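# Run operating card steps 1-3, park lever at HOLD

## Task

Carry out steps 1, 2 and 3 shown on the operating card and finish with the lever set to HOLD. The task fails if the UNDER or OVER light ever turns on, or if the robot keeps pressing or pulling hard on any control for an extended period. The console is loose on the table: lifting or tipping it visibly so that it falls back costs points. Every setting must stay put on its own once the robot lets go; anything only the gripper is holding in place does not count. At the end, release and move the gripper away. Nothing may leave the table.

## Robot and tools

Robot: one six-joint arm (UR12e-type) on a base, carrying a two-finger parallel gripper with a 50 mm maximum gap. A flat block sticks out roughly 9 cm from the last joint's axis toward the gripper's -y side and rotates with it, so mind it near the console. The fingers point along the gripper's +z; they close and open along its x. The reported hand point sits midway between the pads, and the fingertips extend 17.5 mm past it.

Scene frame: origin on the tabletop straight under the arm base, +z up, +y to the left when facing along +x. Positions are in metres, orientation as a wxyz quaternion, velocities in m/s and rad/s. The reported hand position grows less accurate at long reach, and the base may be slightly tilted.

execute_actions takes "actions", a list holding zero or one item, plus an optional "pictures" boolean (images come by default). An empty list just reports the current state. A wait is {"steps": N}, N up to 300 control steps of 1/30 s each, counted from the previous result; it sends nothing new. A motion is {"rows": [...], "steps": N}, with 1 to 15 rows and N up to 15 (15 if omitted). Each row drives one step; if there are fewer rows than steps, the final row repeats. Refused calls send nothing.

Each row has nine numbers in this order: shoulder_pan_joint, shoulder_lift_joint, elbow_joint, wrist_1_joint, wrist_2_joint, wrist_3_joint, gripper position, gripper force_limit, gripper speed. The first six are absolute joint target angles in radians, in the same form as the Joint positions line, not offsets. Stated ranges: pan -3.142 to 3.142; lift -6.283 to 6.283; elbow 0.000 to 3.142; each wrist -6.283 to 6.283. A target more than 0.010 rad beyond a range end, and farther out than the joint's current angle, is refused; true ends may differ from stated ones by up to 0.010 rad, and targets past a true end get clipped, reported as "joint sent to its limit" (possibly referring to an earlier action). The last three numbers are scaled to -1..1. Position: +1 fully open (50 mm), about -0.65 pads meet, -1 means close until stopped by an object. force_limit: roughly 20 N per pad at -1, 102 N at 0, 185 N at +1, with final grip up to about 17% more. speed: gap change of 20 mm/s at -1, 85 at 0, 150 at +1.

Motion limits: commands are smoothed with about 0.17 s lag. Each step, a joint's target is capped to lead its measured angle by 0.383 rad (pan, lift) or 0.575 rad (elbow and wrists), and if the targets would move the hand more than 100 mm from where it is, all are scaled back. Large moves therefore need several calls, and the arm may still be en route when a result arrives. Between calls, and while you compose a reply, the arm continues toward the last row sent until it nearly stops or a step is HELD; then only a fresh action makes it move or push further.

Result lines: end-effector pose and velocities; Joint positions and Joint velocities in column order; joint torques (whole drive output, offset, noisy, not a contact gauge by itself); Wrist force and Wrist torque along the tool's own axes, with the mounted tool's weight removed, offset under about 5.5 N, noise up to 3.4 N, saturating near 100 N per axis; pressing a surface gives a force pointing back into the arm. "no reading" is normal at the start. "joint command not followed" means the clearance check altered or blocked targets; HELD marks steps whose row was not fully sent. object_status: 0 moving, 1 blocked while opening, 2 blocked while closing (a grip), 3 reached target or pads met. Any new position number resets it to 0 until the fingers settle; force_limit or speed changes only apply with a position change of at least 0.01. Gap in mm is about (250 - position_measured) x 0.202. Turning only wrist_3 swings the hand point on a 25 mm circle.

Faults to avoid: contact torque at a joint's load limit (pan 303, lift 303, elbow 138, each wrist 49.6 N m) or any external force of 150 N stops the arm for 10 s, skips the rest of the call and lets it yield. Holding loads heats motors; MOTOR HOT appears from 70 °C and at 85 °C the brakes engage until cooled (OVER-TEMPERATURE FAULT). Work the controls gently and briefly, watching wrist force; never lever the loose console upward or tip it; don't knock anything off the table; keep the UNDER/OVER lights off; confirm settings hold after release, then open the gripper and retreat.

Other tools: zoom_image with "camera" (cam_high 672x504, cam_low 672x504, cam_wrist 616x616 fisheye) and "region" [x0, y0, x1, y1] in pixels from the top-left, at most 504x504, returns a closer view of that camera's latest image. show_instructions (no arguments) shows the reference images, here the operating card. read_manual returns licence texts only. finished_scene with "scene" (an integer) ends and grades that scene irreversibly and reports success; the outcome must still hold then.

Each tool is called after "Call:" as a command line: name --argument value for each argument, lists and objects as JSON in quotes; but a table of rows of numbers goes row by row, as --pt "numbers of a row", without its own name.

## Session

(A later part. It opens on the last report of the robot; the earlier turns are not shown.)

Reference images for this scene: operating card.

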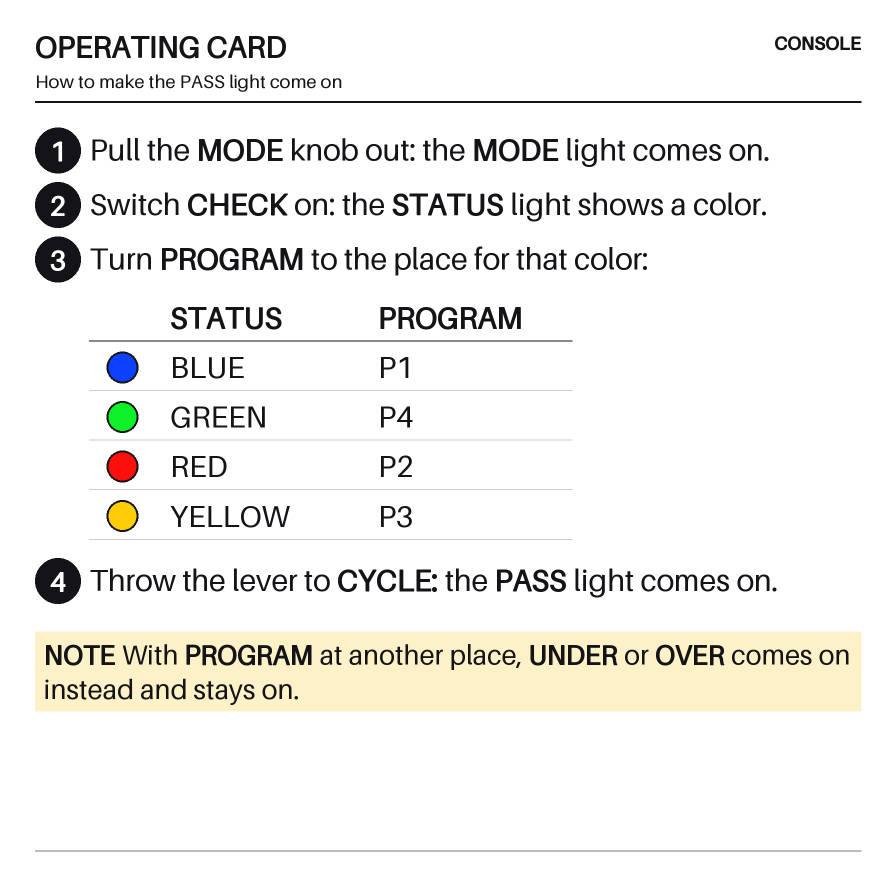

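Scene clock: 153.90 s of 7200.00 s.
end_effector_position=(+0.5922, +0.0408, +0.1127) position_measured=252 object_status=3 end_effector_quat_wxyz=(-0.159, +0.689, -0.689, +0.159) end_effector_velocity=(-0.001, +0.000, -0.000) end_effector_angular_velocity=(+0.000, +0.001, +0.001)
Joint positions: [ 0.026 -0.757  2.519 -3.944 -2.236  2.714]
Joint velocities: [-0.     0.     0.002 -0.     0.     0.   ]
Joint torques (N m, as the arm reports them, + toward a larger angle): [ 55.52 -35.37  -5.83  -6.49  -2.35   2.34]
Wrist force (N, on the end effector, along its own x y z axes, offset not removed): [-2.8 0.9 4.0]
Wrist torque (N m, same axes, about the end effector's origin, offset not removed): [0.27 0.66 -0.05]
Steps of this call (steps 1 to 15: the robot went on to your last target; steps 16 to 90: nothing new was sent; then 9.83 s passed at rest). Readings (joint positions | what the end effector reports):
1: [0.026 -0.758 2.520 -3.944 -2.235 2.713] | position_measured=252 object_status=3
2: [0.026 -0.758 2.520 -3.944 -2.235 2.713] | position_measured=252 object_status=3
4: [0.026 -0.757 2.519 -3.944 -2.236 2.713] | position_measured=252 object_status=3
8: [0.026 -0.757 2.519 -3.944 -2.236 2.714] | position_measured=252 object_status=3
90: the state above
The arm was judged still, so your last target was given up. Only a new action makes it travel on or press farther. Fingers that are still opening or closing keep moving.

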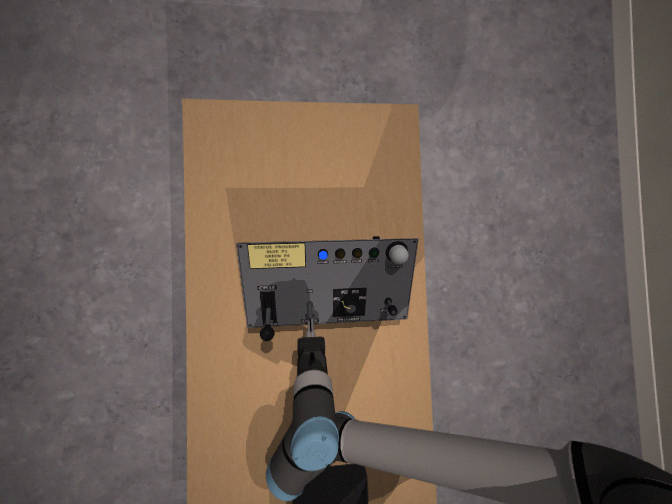

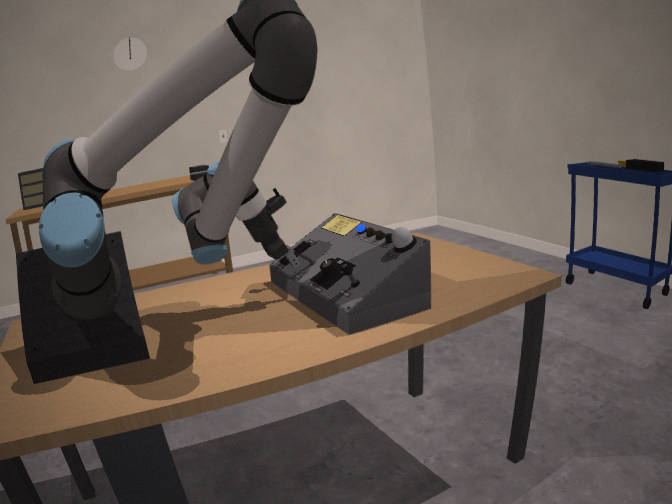

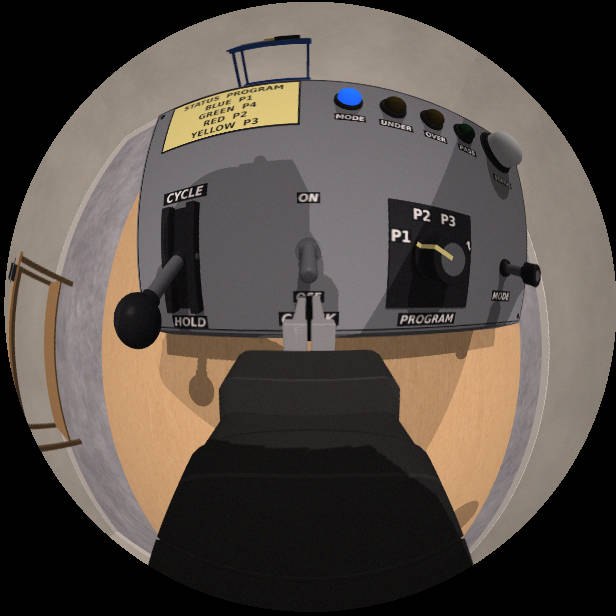

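Call:
execute_actions --actions '[{"rows":[[0.02745,-0.75909,2.51726,-3.93899,-2.23621,2.71473,-1,-0.6,0.5],[0.02845,-0.76103,2.51523,-3.93435,-2.23678,2.71579,-1,-0.6,0.5],[0.02946,-0.76297,2.51319,-3.92972,-2.23735,2.71684,-1,-0.6,0.5],[0.03046,-0.76491,2.51115,-3.92508,-2.23792,2.71790,-1,-0.6,0.5],[0.03147,-0.76685,2.50912,-3.92045,-2.23850,2.71896,-1,-0.6,0.5],[0.03248,-0.76879,2.50708,-3.91581,-2.23907,2.72002,-1,-0.6,0.5],[0.03348,-0.77073,2.50504,-3.91118,-2.23964,2.72108,-1,-0.6,0.5],[0.03449,-0.77267,2.50300,-3.90654,-2.24021,2.72213,-1,-0.6,0.5],[0.03549,-0.77461,2.50097,-3.90191,-2.24078,2.72319,-1,-0.6,0.5],[0.03650,-0.77655,2.49893,-3.89727,-2.24135,2.72425,-1,-0.6,0.5],[0.03751,-0.77849,2.49689,-3.89264,-2.24192,2.72531,-1,-0.6,0.5],[0.03851,-0.78043,2.49486,-3.88800,-2.24249,2.72637,-1,-0.6,0.5],[0.03952,-0.78237,2.49282,-3.88337,-2.24306,2.72742,-1,-0.6,0.5],[0.04052,-0.78431,2.49078,-3.87873,-2.24363,2.72848,-1,-0.6,0.5],[0.04153,-0.78625,2.48875,-3.87410,-2.24421,2.72954,-1,-0.6,0.5]],"steps":15}]' --pictures false

Call:
execute_actions --actions '[{"rows":[[0.04254,-0.78819,2.48671,-3.86946,-2.24478,2.73060,-1,-0.6,0.5],[0.04354,-0.79013,2.48467,-3.86483,-2.24535,2.73166,-1,-0.6,0.5],[0.04455,-0.79207,2.48263,-3.86019,-2.24592,2.73271,-1,-0.6,0.5],[0.04555,-0.79401,2.48060,-3.85556,-2.24649,2.73377,-1,-0.6,0.5],[0.04656,-0.79595,2.47856,-3.85092,-2.24706,2.73483,-1,-0.6,0.5],[0.04757,-0.79789,2.47652,-3.84629,-2.24763,2.73589,-1,-0.6,0.5],[0.04858,-0.79983,2.47448,-3.84165,-2.24820,2.73695,-1,-0.6,0.5]],"steps":15}]'

Scene clock: 169.93 s of 7200.00 s.
end_effector_position=(+0.6069, +0.0410, +0.1194) position_measured=252 object_status=3 end_effector_quat_wxyz=(-0.159, +0.689, -0.689, +0.159) end_effector_velocity=(+0.039, +0.000, +0.019) end_effector_angular_velocity=(+0.001, -0.002, -0.001)
Joint positions: [ 0.038 -0.779  2.496 -3.891 -2.242  2.726]
Joint velocities: [ 0.03  -0.058 -0.061  0.137 -0.015  0.032]
Joint torques (N m, as the arm reports them, + toward a larger angle): [ 56.19 -59.04  -9.75  -2.07  -2.53   3.42]
Wrist force (N, on the end effector, along its own x y z axes, offset not removed): [-4.2 4.5 0.8]
Wrist torque (N m, same axes, about the end effector's origin, offset not removed): [0.18 0.91 0.02]
Steps of this call (steps 1 to 90: nothing new was sent; then 12.53 s passed at rest; steps 91 to 105: all 15 steps of this action). Readings (joint positions | what the end effector reports):
91: [0.026 -0.757 2.519 -3.944 -2.236 2.714] | position_measured=252 object_status=3
92: [0.027 -0.757 2.519 -3.943 -2.236 2.714] | position_measured=252 object_status=3
94: [0.028 -0.759 2.517 -3.938 -2.236 2.715] | position_measured=252 object_status=3
98: [0.031 -0.766 2.510 -3.922 -2.238 2.719] | position_measured=252 object_status=3
105: the state above

Scene clock: 170.43 s of 7200.00 s.
end_effector_position=(+0.6203, +0.0408, +0.1264) position_measured=252 object_status=3 end_effector_quat_wxyz=(-0.159, +0.689, -0.689, +0.159) end_effector_velocity=(+0.002, +0.000, +0.001) end_effector_angular_velocity=(+0.000, +0.000, +0.001)
Joint positions: [ 0.048 -0.8    2.475 -3.842 -2.248  2.737]
Joint velocities: [ 0.002 -0.004 -0.003  0.009 -0.     0.002]
Joint torques (N m, as the arm reports them, + toward a larger angle): [ 53.97 -58.38  -8.11  -2.11  -2.69   2.74]
Wrist force (N, on the end effector, along its own x y z axes, offset not removed): [-2.9 -0.3 1.8]
Wrist torque (N m, same axes, about the end effector's origin, offset not removed): [-0.09 0.73 -0.07]
Steps of this call (steps 1 to 15: all 15 steps of this action). Readings (joint positions | what the end effector reports):
1: [0.039 -0.781 2.494 -3.886 -2.243 2.727] | position_measured=252 object_status=3
2: [0.040 -0.783 2.492 -3.881 -2.243 2.728] | position_measured=252 object_status=3
4: [0.042 -0.787 2.488 -3.872 -2.244 2.730] | position_measured=252 object_status=3
8: [0.046 -0.795 2.480 -3.854 -2.247 2.734] | position_measured=252 object_status=3
15: the state above

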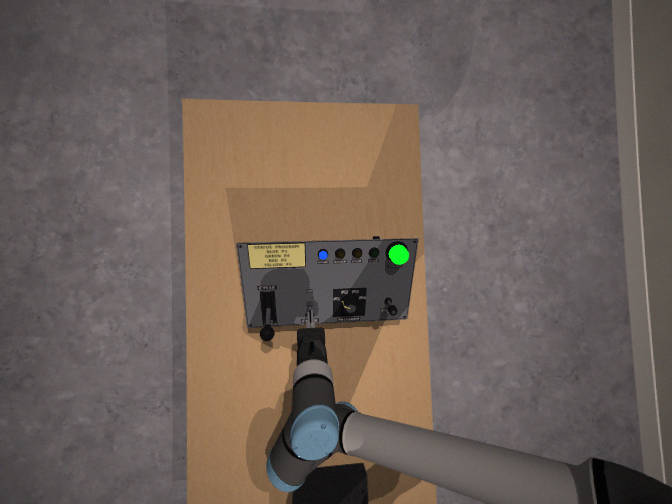

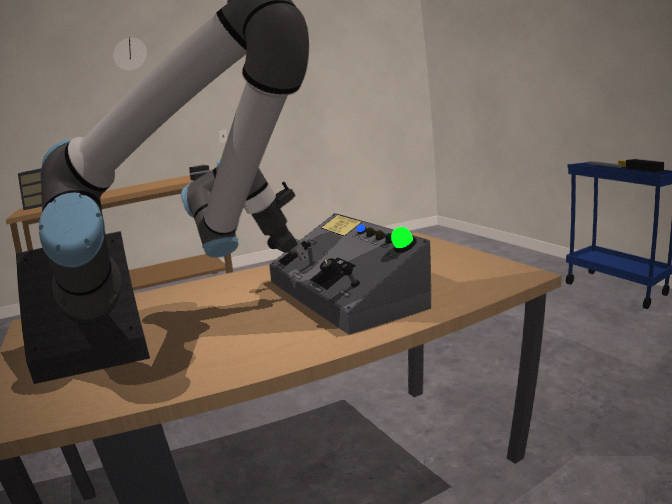

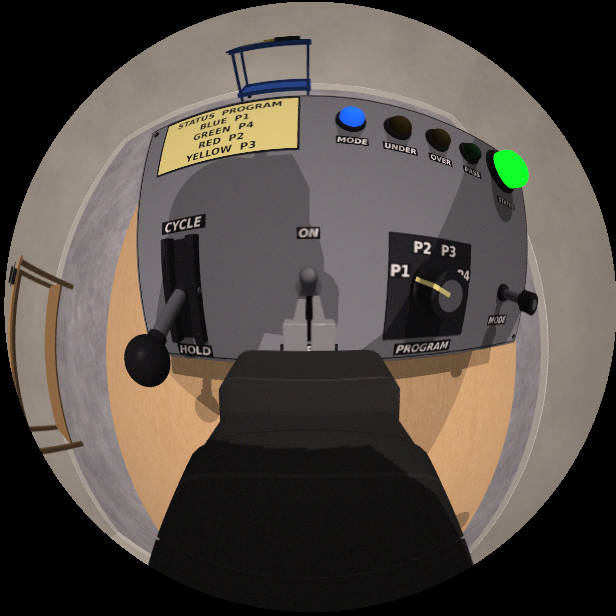

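Call:
execute_actions --actions '[{"rows":[[0.0482,-0.8011,2.4749,-3.8411,-2.2479,2.7339,-1,-0.6,0.5],[0.0471,-0.8048,2.4760,-3.8396,-2.2471,2.7252,-1,-0.6,0.5],[0.0453,-0.8108,2.4778,-3.8371,-2.2458,2.7110,-1,-0.6,0.5],[0.0429,-0.8188,2.4802,-3.8337,-2.2441,2.6920,-1,-0.6,0.5],[0.0399,-0.8287,2.4831,-3.8296,-2.2419,2.6684,-1,-0.6,0.5],[0.0363,-0.8401,2.4865,-3.8249,-2.2392,2.6405,-1,-0.6,0.5],[0.0321,-0.8528,2.4902,-3.8198,-2.2361,2.6089,-1,-0.6,0.5],[0.0272,-0.8665,2.4942,-3.8144,-2.2326,2.5737,-1,-0.6,0.5],[0.0217,-0.8809,2.4983,-3.8089,-2.2286,2.5355,-1,-0.6,0.5],[0.0155,-0.8957,2.5025,-3.8035,-2.2241,2.4944,-1,-0.6,0.5],[0.0086,-0.9106,2.5065,-3.7984,-2.2191,2.4510,-1,-0.6,0.5],[0.0011,-0.9254,2.5104,-3.7935,-2.2137,2.4054,-1,-0.6,0.5],[-0.0072,-0.9399,2.5141,-3.7892,-2.2078,2.3583,-1,-0.6,0.5],[-0.0160,-0.9537,2.5175,-3.7855,-2.2015,2.3098,-1,-0.6,0.5],[-0.0254,-0.9668,2.5205,-3.7825,-2.1948,2.2605,-1,-0.6,0.5]],"steps":15}]' --pictures false

Call:
execute_actions --actions '[{"rows":[[-0.0353,-0.9791,2.5231,-3.7801,-2.1878,2.2108,1,-0.8,0.8],[-0.0456,-0.9903,2.5253,-3.7785,-2.1805,2.1611,1,-0.8,0.8],[-0.0562,-1.0006,2.5271,-3.7776,-2.1730,2.1119,1,-0.8,0.8],[-0.0670,-1.0097,2.5285,-3.7773,-2.1654,2.0637,1,-0.8,0.8],[-0.0777,-1.0179,2.5296,-3.7775,-2.1579,2.0169,1,-0.8,0.8],[-0.0882,-1.0250,2.5303,-3.7783,-2.1505,1.9721,1,-0.8,0.8],[-0.0984,-1.0312,2.5307,-3.7794,-2.1433,1.9299,1,-0.8,0.8],[-0.1081,-1.0366,2.5310,-3.7807,-2.1365,1.8907,1,-0.8,0.8],[-0.1170,-1.0411,2.5311,-3.7821,-2.1303,1.8550,1,-0.8,0.8],[-0.1249,-1.0448,2.5310,-3.7836,-2.1247,1.8235,1,-0.8,0.8],[-0.1318,-1.0479,2.5310,-3.7849,-2.1199,1.7966,1,-0.8,0.8],[-0.1374,-1.0503,2.5309,-3.7861,-2.1160,1.7748,1,-0.8,0.8],[-0.1415,-1.0521,2.5308,-3.7869,-2.1131,1.7587,1,-0.8,0.8],[-0.1441,-1.0532,2.5307,-3.7875,-2.1113,1.7486,1,-0.8,0.8],[-0.14494,-1.05361,2.53074,-3.78763,-2.11067,1.74517,1,-0.8,0.8]],"steps":15}]' --pictures false

Call:
execute_actions --actions '[{"steps":12}]'

Call:
zoom_image --camera "cam_wrist" --region '[250,240,370,360]'

Scene clock: 268.17 s of 7200.00 s.
end_effector_position=(+0.6203, -0.0000, +0.1471) position_measured=252 object_status=3 end_effector_quat_wxyz=(-0.142, +0.767, -0.600, +0.180) end_effector_velocity=(+0.001, -0.164, +0.056) end_effector_angular_velocity=(-0.440, -0.048, +0.899)
Joint positions: [ 0.004 -0.916  2.508 -3.797 -2.215  2.442]
Joint velocities: [-0.221 -0.418  0.107  0.13   0.157 -1.251]
Joint torques (N m, as the arm reports them, + toward a larger angle): [ 19.11 -68.44   8.31  -1.45   3.71  -7.19]
Wrist force (N, on the end effector, along its own x y z axes, offset not removed): [-3.7 -1.3 2.0]
Wrist torque (N m, same axes, about the end effector's origin, offset not removed): [-0.22 0.77 0.06]
Steps of this call (steps 1 to 15: the robot went on to your last target; steps 16 to 90: nothing new was sent; then 94.23 s passed at rest; steps 91 to 105: all 15 steps of this action). Readings (joint positions | what the end effector reports):
91: [0.049 -0.800 2.474 -3.842 -2.248 2.737] | position_measured=252 object_status=3
92: [0.049 -0.800 2.474 -3.842 -2.248 2.737] | position_measured=252 object_status=3
94: [0.048 -0.803 2.475 -3.840 -2.248 2.729] | position_measured=252 object_status=3
98: [0.040 -0.828 2.483 -3.830 -2.242 2.673] | position_measured=252 object_status=3
105: the state above

Scene clock: 268.67 s of 7200.00 s.
end_effector_position=(+0.6253, -0.0725, +0.1449) position_measured=3 object_status=0 end_effector_quat_wxyz=(-0.098, +0.888, -0.393, +0.220) end_effector_velocity=(+0.007, -0.071, -0.025) end_effector_angular_velocity=(-0.256, -0.024, +0.459)
Joint positions: [-0.131 -1.047  2.531 -3.785 -2.121  1.808]
Joint velocities: [-0.157 -0.077  0.001 -0.026  0.108 -0.678]
Joint torques (N m, as the arm reports them, + toward a larger angle): [ 34.73 -53.45   6.25  -7.15   3.45  -1.22]
Wrist force (N, on the end effector, along its own x y z axes, offset not removed): [-2.1 0.9 0.8]
Wrist torque (N m, same axes, about the end effector's origin, offset not removed): [0.05 0.51 -0.01]
Steps of this call (steps 1 to 15: all 15 steps of this action). Readings (joint positions | what the end effector reports):
1: [-0.004 -0.930 2.512 -3.793 -2.210 2.399] | position_measured=243 object_status=0
2: [-0.012 -0.943 2.515 -3.789 -2.204 2.354] | position_measured=221 object_status=0
4: [-0.031 -0.969 2.521 -3.783 -2.191 2.260] | position_measured=176 object_status=0
8: [-0.071 -1.010 2.528 -3.779 -2.162 2.069] | position_measured=85 object_status=0
15: the state above

Scene clock: 269.07 s of 7200.00 s.
end_effector_position=(+0.6259, -0.0790, +0.1426) position_measured=3 object_status=3 end_effector_quat_wxyz=(-0.092, +0.897, -0.371, +0.223) end_effector_velocity=(-0.000, -0.000, -0.000) end_effector_angular_velocity=(-0.002, -0.000, +0.004)
Joint positions: [-0.145 -1.054  2.531 -3.788 -2.111  1.746]
Joint velocities: [-0.001 -0.001  0.001 -0.     0.002 -0.006]
Joint torques (N m, as the arm reports them, + toward a larger angle): [ 26.42 -55.3    6.85  -7.11   3.2   -2.81]
Wrist force (N, on the end effector, along its own x y z axes, offset not removed): [-2.5 -1.0 1.4]
Wrist torque (N m, same axes, about the end effector's origin, offset not removed): [-0.14 0.51 -0.15]
Steps of this call (steps 1 to 12: the robot went on to your last target). Readings (joint positions | what the end effector reports):
1: [-0.135 -1.049 2.531 -3.786 -2.118 1.789] | position_measured=3 object_status=0
2: [-0.138 -1.050 2.531 -3.786 -2.115 1.774] | position_measured=3 object_status=0
4: [-0.142 -1.052 2.531 -3.787 -2.113 1.758] | position_measured=3 object_status=3
8: [-0.144 -1.053 2.531 -3.788 -2.111 1.748] | position_measured=3 object_status=3
12: the state above

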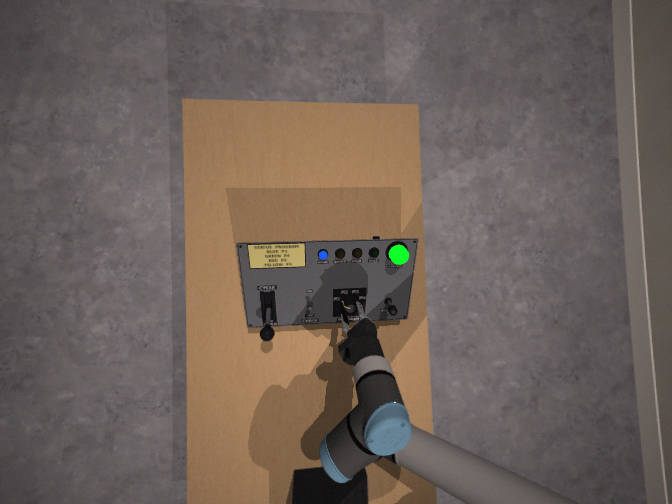

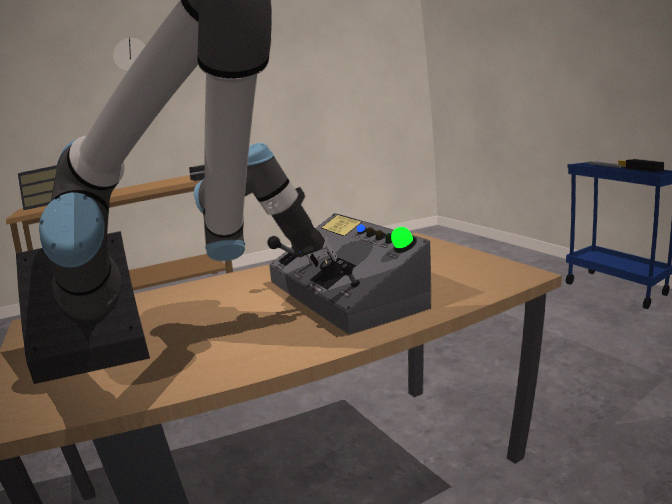

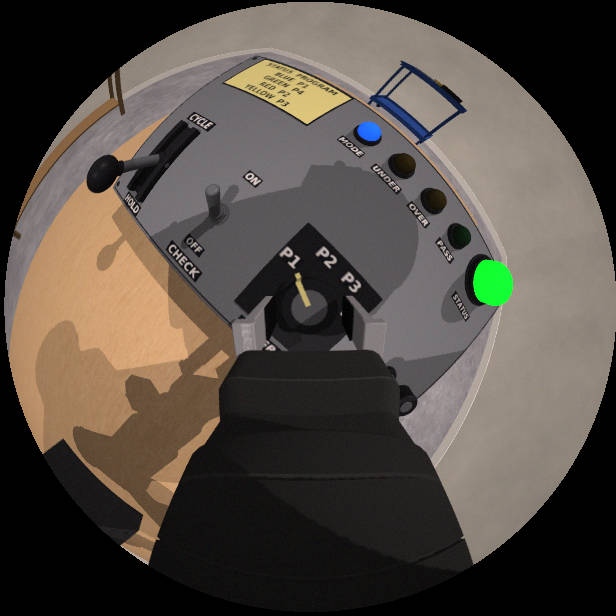

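Region (250, 240, 370, 360) of cam_wrist's 616x616 image, scaled by 4.200, with more detail than that image has.

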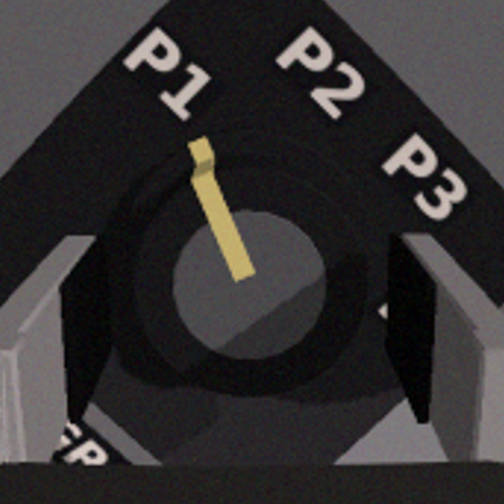

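Call:
execute_actions --actions '[{"rows":[[-0.14554,-1.05251,2.53022,-3.78848,-2.11026,1.74466,1,-0.8,0.8],[-0.14720,-1.04945,2.52878,-3.79081,-2.10914,1.74324,1,-0.8,0.8],[-0.14970,-1.04484,2.52662,-3.79434,-2.10744,1.74110,1,-0.8,0.8],[-0.15284,-1.03907,2.52390,-3.79875,-2.10532,1.73843,1,-0.8,0.8],[-0.15640,-1.03251,2.52081,-3.80377,-2.10290,1.73539,1,-0.8,0.8],[-0.16018,-1.02557,2.51755,-3.80908,-2.10035,1.73217,1,-0.8,0.8],[-0.16395,-1.01863,2.51428,-3.81439,-2.09779,1.72895,1,-0.8,0.8],[-0.16751,-1.01207,2.51119,-3.81941,-2.09537,1.72590,1,-0.8,0.8],[-0.17065,-1.00629,2.50847,-3.82383,-2.09325,1.72322,1,-0.8,0.8],[-0.17315,-1.00169,2.50631,-3.82735,-2.09155,1.72109,1,-0.8,0.8],[-0.17481,-0.99863,2.50487,-3.82968,-2.09043,1.71967,1,-0.8,0.8],[-0.17541,-0.99753,2.50435,-3.83053,-2.09002,1.71916,1,-0.8,0.8]],"steps":15}]' --pictures false

Call:
execute_actions --actions '[{"rows":[[-0.17541,-0.99753,2.50435,-3.83053,-2.09002,1.71916,1,-0.8,0.8],[-0.17541,-0.99753,2.50435,-3.83053,-2.09002,1.71916,1,-0.8,0.8],[-0.17541,-0.99753,2.50435,-3.83053,-2.09002,1.71916,1,-0.8,0.8],[-0.17541,-0.99753,2.50435,-3.83053,-2.09002,1.71916,-1,-0.8,-0.5]],"steps":15}]'

Call:
zoom_image --camera "cam_wrist" --region '[250,250,370,370]'

Scene clock: 314.70 s of 7200.00 s.
end_effector_position=(+0.6384, -0.0787, +0.1198) position_measured=3 object_status=3 end_effector_quat_wxyz=(-0.092, +0.897, -0.371, +0.223) end_effector_velocity=(+0.012, +0.001, -0.023) end_effector_angular_velocity=(+0.001, -0.001, +0.001)
Joint positions: [-0.173 -1.002  2.506 -3.827 -2.092  1.721]
Joint velocities: [-0.028  0.052 -0.024 -0.039  0.021 -0.024]
Joint torques (N m, as the arm reports them, + toward a larger angle): [ 32.29 -38.03  -7.93  -7.41   3.29  -2.93]
Wrist force (N, on the end effector, along its own x y z axes, offset not removed): [-3.0 1.6 2.6]
Wrist torque (N m, same axes, about the end effector's origin, offset not removed): [0.30 0.75 -0.05]
Steps of this call (steps 1 to 30: the robot went on to your last target; steps 31 to 90: nothing new was sent; then 42.13 s passed at rest; steps 91 to 105: all 15 steps of this action). Readings (joint positions | what the end effector reports):
91: [-0.145 -1.054 2.531 -3.788 -2.111 1.745] | position_measured=3 object_status=3
92: [-0.145 -1.053 2.531 -3.788 -2.111 1.745] | position_measured=3 object_status=3
94: [-0.146 -1.051 2.530 -3.790 -2.110 1.744] | position_measured=3 object_status=3
98: [-0.156 -1.034 2.521 -3.803 -2.103 1.736] | position_measured=3 object_status=3
105: the state above

Scene clock: 315.20 s of 7200.00 s.
end_effector_position=(+0.6394, -0.0787, +0.1179) position_measured=35 object_status=2 end_effector_quat_wxyz=(-0.092, +0.897, -0.371, +0.223) end_effector_velocity=(+0.001, -0.001, -0.000) end_effector_angular_velocity=(-0.001, -0.001, -0.003)
Joint positions: [-0.175 -0.998  2.504 -3.831 -2.09   1.719]
Joint velocities: [-0.001  0.    -0.002 -0.    -0.001  0.001]
Joint torques (N m, as the arm reports them, + toward a larger angle): [ 27.49 -29.85 -10.5   -5.88   3.9   -2.68]
Wrist force (N, on the end effector, along its own x y z axes, offset not removed): [-0.2 1.2 -8.5]
Wrist torque (N m, same axes, about the end effector's origin, offset not removed): [0.00 0.06 -0.10]
Steps of this call (steps 1 to 15: all 15 steps of this action). Readings (joint positions | what the end effector reports):
1: [-0.174 -1.000 2.506 -3.828 -2.091 1.720] | position_measured=3 object_status=3
2: [-0.174 -0.999 2.505 -3.829 -2.091 1.720] | position_measured=3 object_status=3
4: [-0.175 -0.998 2.505 -3.830 -2.090 1.720] | position_measured=6 object_status=0
8: [-0.175 -0.998 2.504 -3.830 -2.090 1.719] | position_measured=35 object_status=0
15: the state above

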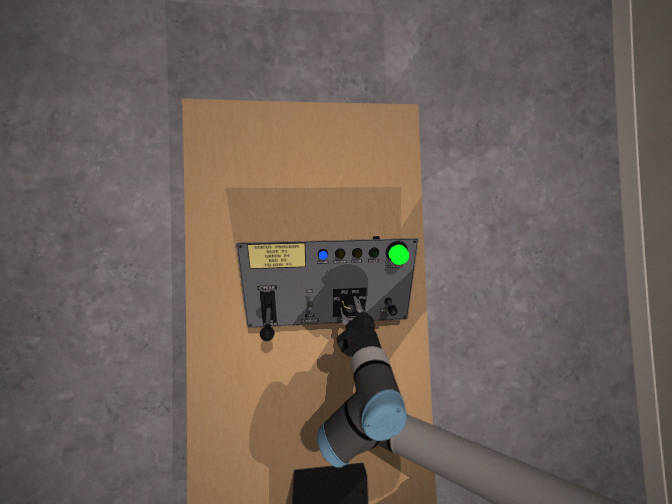

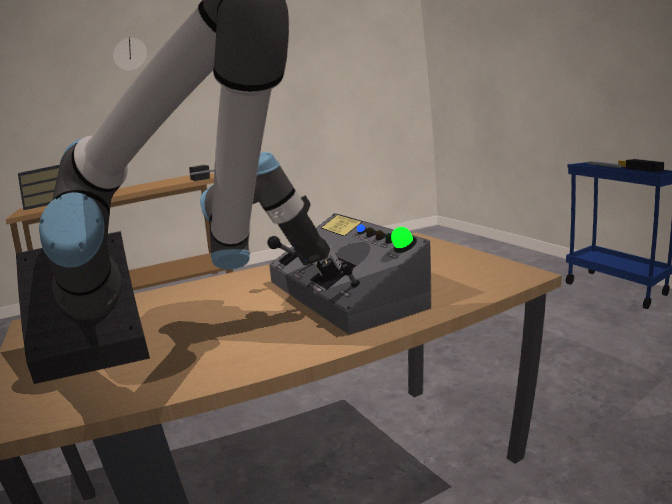

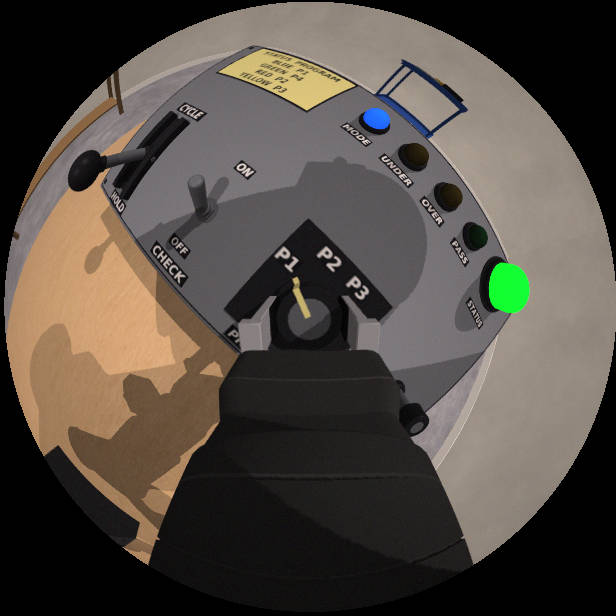

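Region (250, 250, 370, 370) of cam_wrist's 616x616 image, scaled by 4.200, with more detail than that image has.

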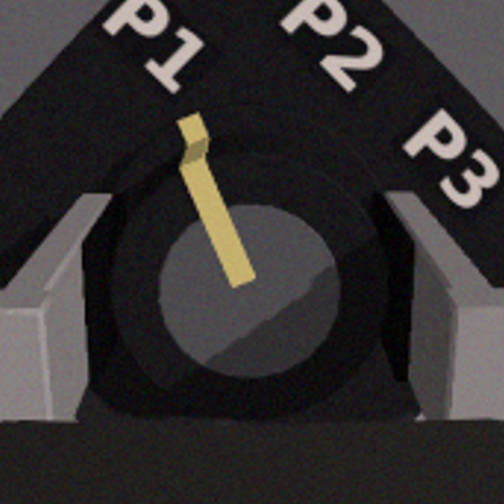

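Call:
execute_actions --actions '[{"rows":[[-0.17497,-0.99497,2.50551,-3.83409,-2.09033,1.7919,-1,-0.8,-0.5],[-0.17440,-0.99238,2.50658,-3.83753,-2.09073,1.8447,-1,-0.8,-0.5],[-0.17370,-0.98976,2.50754,-3.84083,-2.09121,1.8976,-1,-0.8,-0.5],[-0.17288,-0.98714,2.50840,-3.84398,-2.09177,1.9507,-1,-0.8,-0.5],[-0.17193,-0.98450,2.50916,-3.84698,-2.09242,2.0038,-1,-0.8,-0.5],[-0.17086,-0.98187,2.50980,-3.84981,-2.09315,2.0571,-1,-0.8,-0.5],[-0.16968,-0.97924,2.51033,-3.85247,-2.09396,2.1104,-1,-0.8,-0.5],[-0.16837,-0.97663,2.51075,-3.85494,-2.09485,2.1639,-1,-0.8,-0.5],[-0.16696,-0.97404,2.51105,-3.85724,-2.09581,2.2175,-1,-0.8,-0.5],[-0.16543,-0.97148,2.51125,-3.85933,-2.09685,2.2711,-1,-0.8,-0.5],[-0.16380,-0.96896,2.51132,-3.86123,-2.09795,2.3249,-1,-0.8,-0.5],[-0.16208,-0.96648,2.51128,-3.86293,-2.09913,2.3787,-1,-0.8,-0.5],[-0.16025,-0.96405,2.51113,-3.86441,-2.10036,2.4326,-1,-0.8,-0.5],[-0.15834,-0.96167,2.51086,-3.86569,-2.10165,2.4866,-1,-0.8,-0.5],[-0.15635,-0.95936,2.51048,-3.86675,-2.10300,2.52067,-1,-0.8,-0.5]],"steps":15}]' --pictures false

Call:
execute_actions --actions '[{"steps":12}]'

Scene clock: 326.10 s of 7200.00 s.
end_effector_position=(+0.6396, -0.0785, +0.1179) position_measured=35 object_status=2 end_effector_quat_wxyz=(-0.153, +0.750, -0.615, +0.187) end_effector_velocity=(+0.001, +0.001, +0.001) end_effector_angular_velocity=(+0.718, -0.001, -1.350)
Joint positions: [-0.163 -0.968  2.511 -3.861 -2.099  2.319]
Joint velocities: [ 0.051  0.073 -0.002 -0.049 -0.034  1.573]
Joint torques (N m, as the arm reports them, + toward a larger angle): [ 62.12 -16.73   7.7    0.31   5.01   5.63]
Wrist force (N, on the end effector, along its own x y z axes, offset not removed): [17.7 10.8 -19.9]
Wrist torque (N m, same axes, about the end effector's origin, offset not removed): [0.04 1.42 -0.03]
Steps of this call (steps 1 to 15: the robot went on to your last target; steps 16 to 90: nothing new was sent; then 7.40 s passed at rest; steps 91 to 105: all 15 steps of this action). Readings (joint positions | what the end effector reports):
91: [-0.175 -0.998 2.504 -3.831 -2.090 1.719] | position_measured=35 object_status=2
92: [-0.175 -0.997 2.504 -3.831 -2.090 1.727] | position_measured=35 object_status=2
94: [-0.175 -0.994 2.505 -3.835 -2.090 1.779] | position_measured=35 object_status=2
98: [-0.172 -0.986 2.508 -3.845 -2.092 1.954] | position_measured=35 object_status=2
105: the state above

Scene clock: 326.50 s of 7200.00 s.
end_effector_position=(+0.6394, -0.0786, +0.1179) position_measured=35 object_status=2 end_effector_quat_wxyz=(-0.171, +0.687, -0.685, +0.171) end_effector_velocity=(+0.001, +0.000, +0.001) end_effector_angular_velocity=(+0.009, -0.001, -0.019)
Joint positions: [-0.156 -0.959  2.511 -3.867 -2.103  2.519]
Joint velocities: [ 0.002  0.001 -0.001 -0.001 -0.001  0.022]
Joint torques (N m, as the arm reports them, + toward a larger angle): [ 57.5  -20.78  -1.78   0.38   2.18   1.8 ]
Wrist force (N, on the end effector, along its own x y z axes, offset not removed): [14.5 -3.0 -12.6]
Wrist torque (N m, same axes, about the end effector's origin, offset not removed): [0.11 1.97 -0.06]
Steps of this call (steps 1 to 12: the robot went on to your last target). Readings (joint positions | what the end effector reports):
1: [-0.161 -0.966 2.511 -3.863 -2.100 2.371] | position_measured=35 object_status=2
2: [-0.160 -0.964 2.511 -3.864 -2.101 2.417] | position_measured=35 object_status=2
4: [-0.158 -0.961 2.511 -3.866 -2.102 2.474] | position_measured=35 object_status=2
8: [-0.157 -0.960 2.511 -3.867 -2.103 2.511] | position_measured=35 object_status=2
12: the state above

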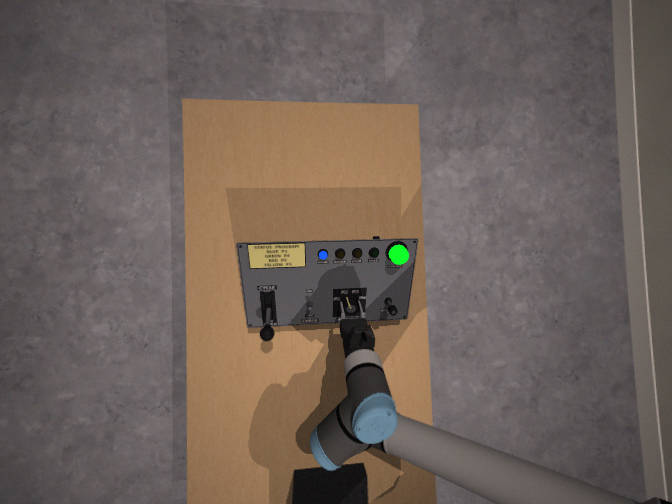

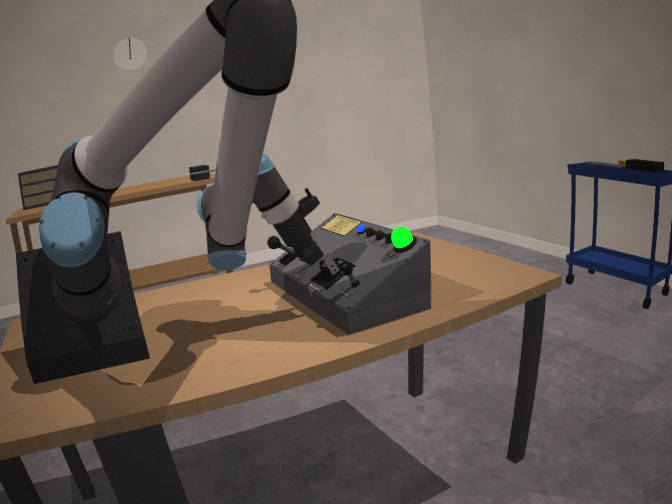

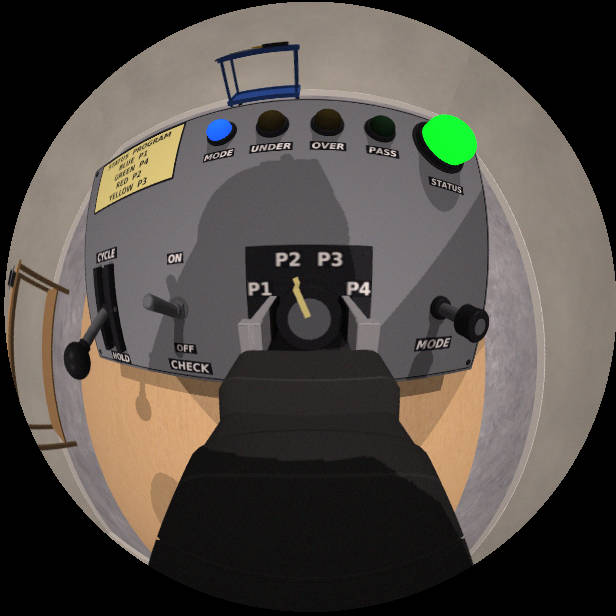

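Call:
execute_actions --actions '[{"rows":[[-0.15635,-0.95936,2.51048,-3.86675,-2.10300,2.52067,1,-0.8,0.5]],"steps":8}]'

Call:
zoom_image --camera "cam_wrist" --region '[250,250,370,370]'

Scene clock: 329.87 s of 7200.00 s.
end_effector_position=(+0.6394, -0.0786, +0.1179) position_measured=3 object_status=0 end_effector_quat_wxyz=(-0.171, +0.686, -0.686, +0.171) end_effector_velocity=(+0.001, -0.001, -0.000) end_effector_angular_velocity=(-0.001, -0.000, -0.001)
Joint positions: [-0.156 -0.959  2.51  -3.867 -2.103  2.521]
Joint velocities: [-0.001  0.    -0.002  0.    -0.    -0.001]
Joint torques (N m, as the arm reports them, + toward a larger angle): [ 53.97 -42.55   2.5   -4.94   2.61   1.92]
Wrist force (N, on the end effector, along its own x y z axes, offset not removed): [-1.3 -0.4 2.7]
Wrist torque (N m, same axes, about the end effector's origin, offset not removed): [-0.05 0.35 0.02]
Steps of this call (steps 1 to 30: the robot went on to your last target; steps 31 to 90: nothing new was sent; then 0.10 s passed at rest; steps 91 to 98: all 8 steps of this action). Readings (joint positions | what the end effector reports):
91: [-0.156 -0.959 2.510 -3.867 -2.103 2.521] | position_measured=28 object_status=0
92: [-0.156 -0.959 2.510 -3.867 -2.103 2.521] | position_measured=11 object_status=0
94: [-0.156 -0.959 2.510 -3.867 -2.103 2.521] | position_measured=3 object_status=0
98: the state above

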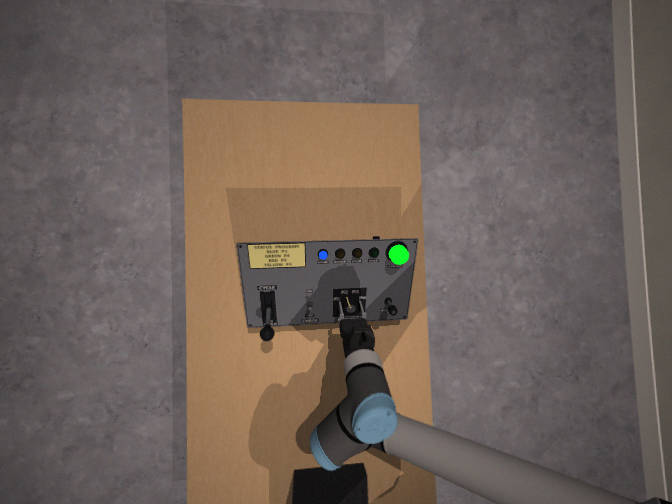

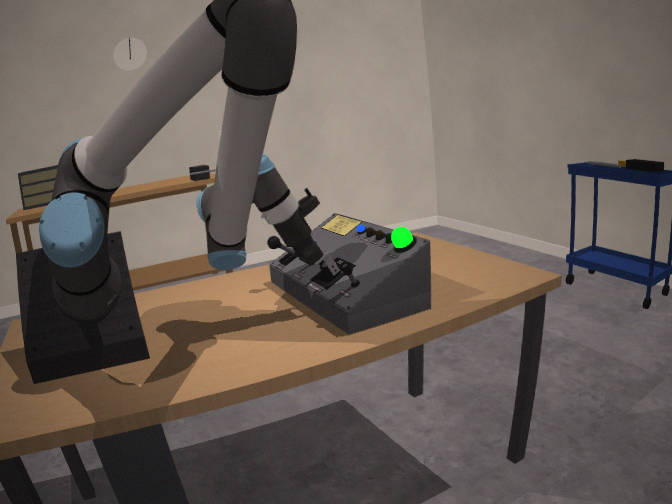

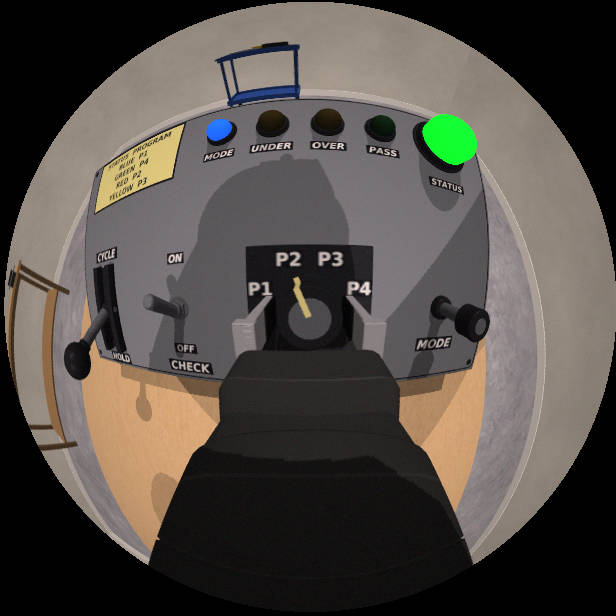

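Region (250, 250, 370, 370) of cam_wrist's 616x616 image, scaled by 4.200, with more detail than that image has.

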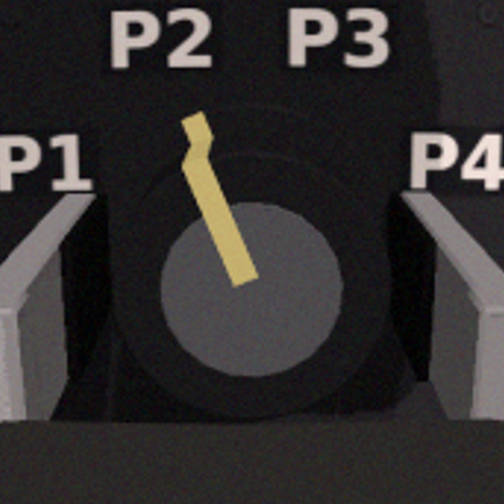

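Call:
zoom_image --camera "cam_wrist" --region '[230,235,390,335]'

Region (230, 235, 390, 335) of cam_wrist's 616x616 image, scaled by 3.150, with more detail than that image has; it fills the top 315 rows of this view, and the rest is white.

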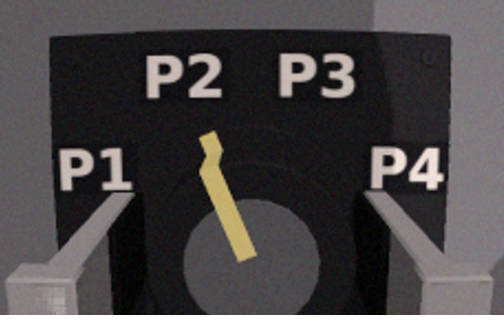

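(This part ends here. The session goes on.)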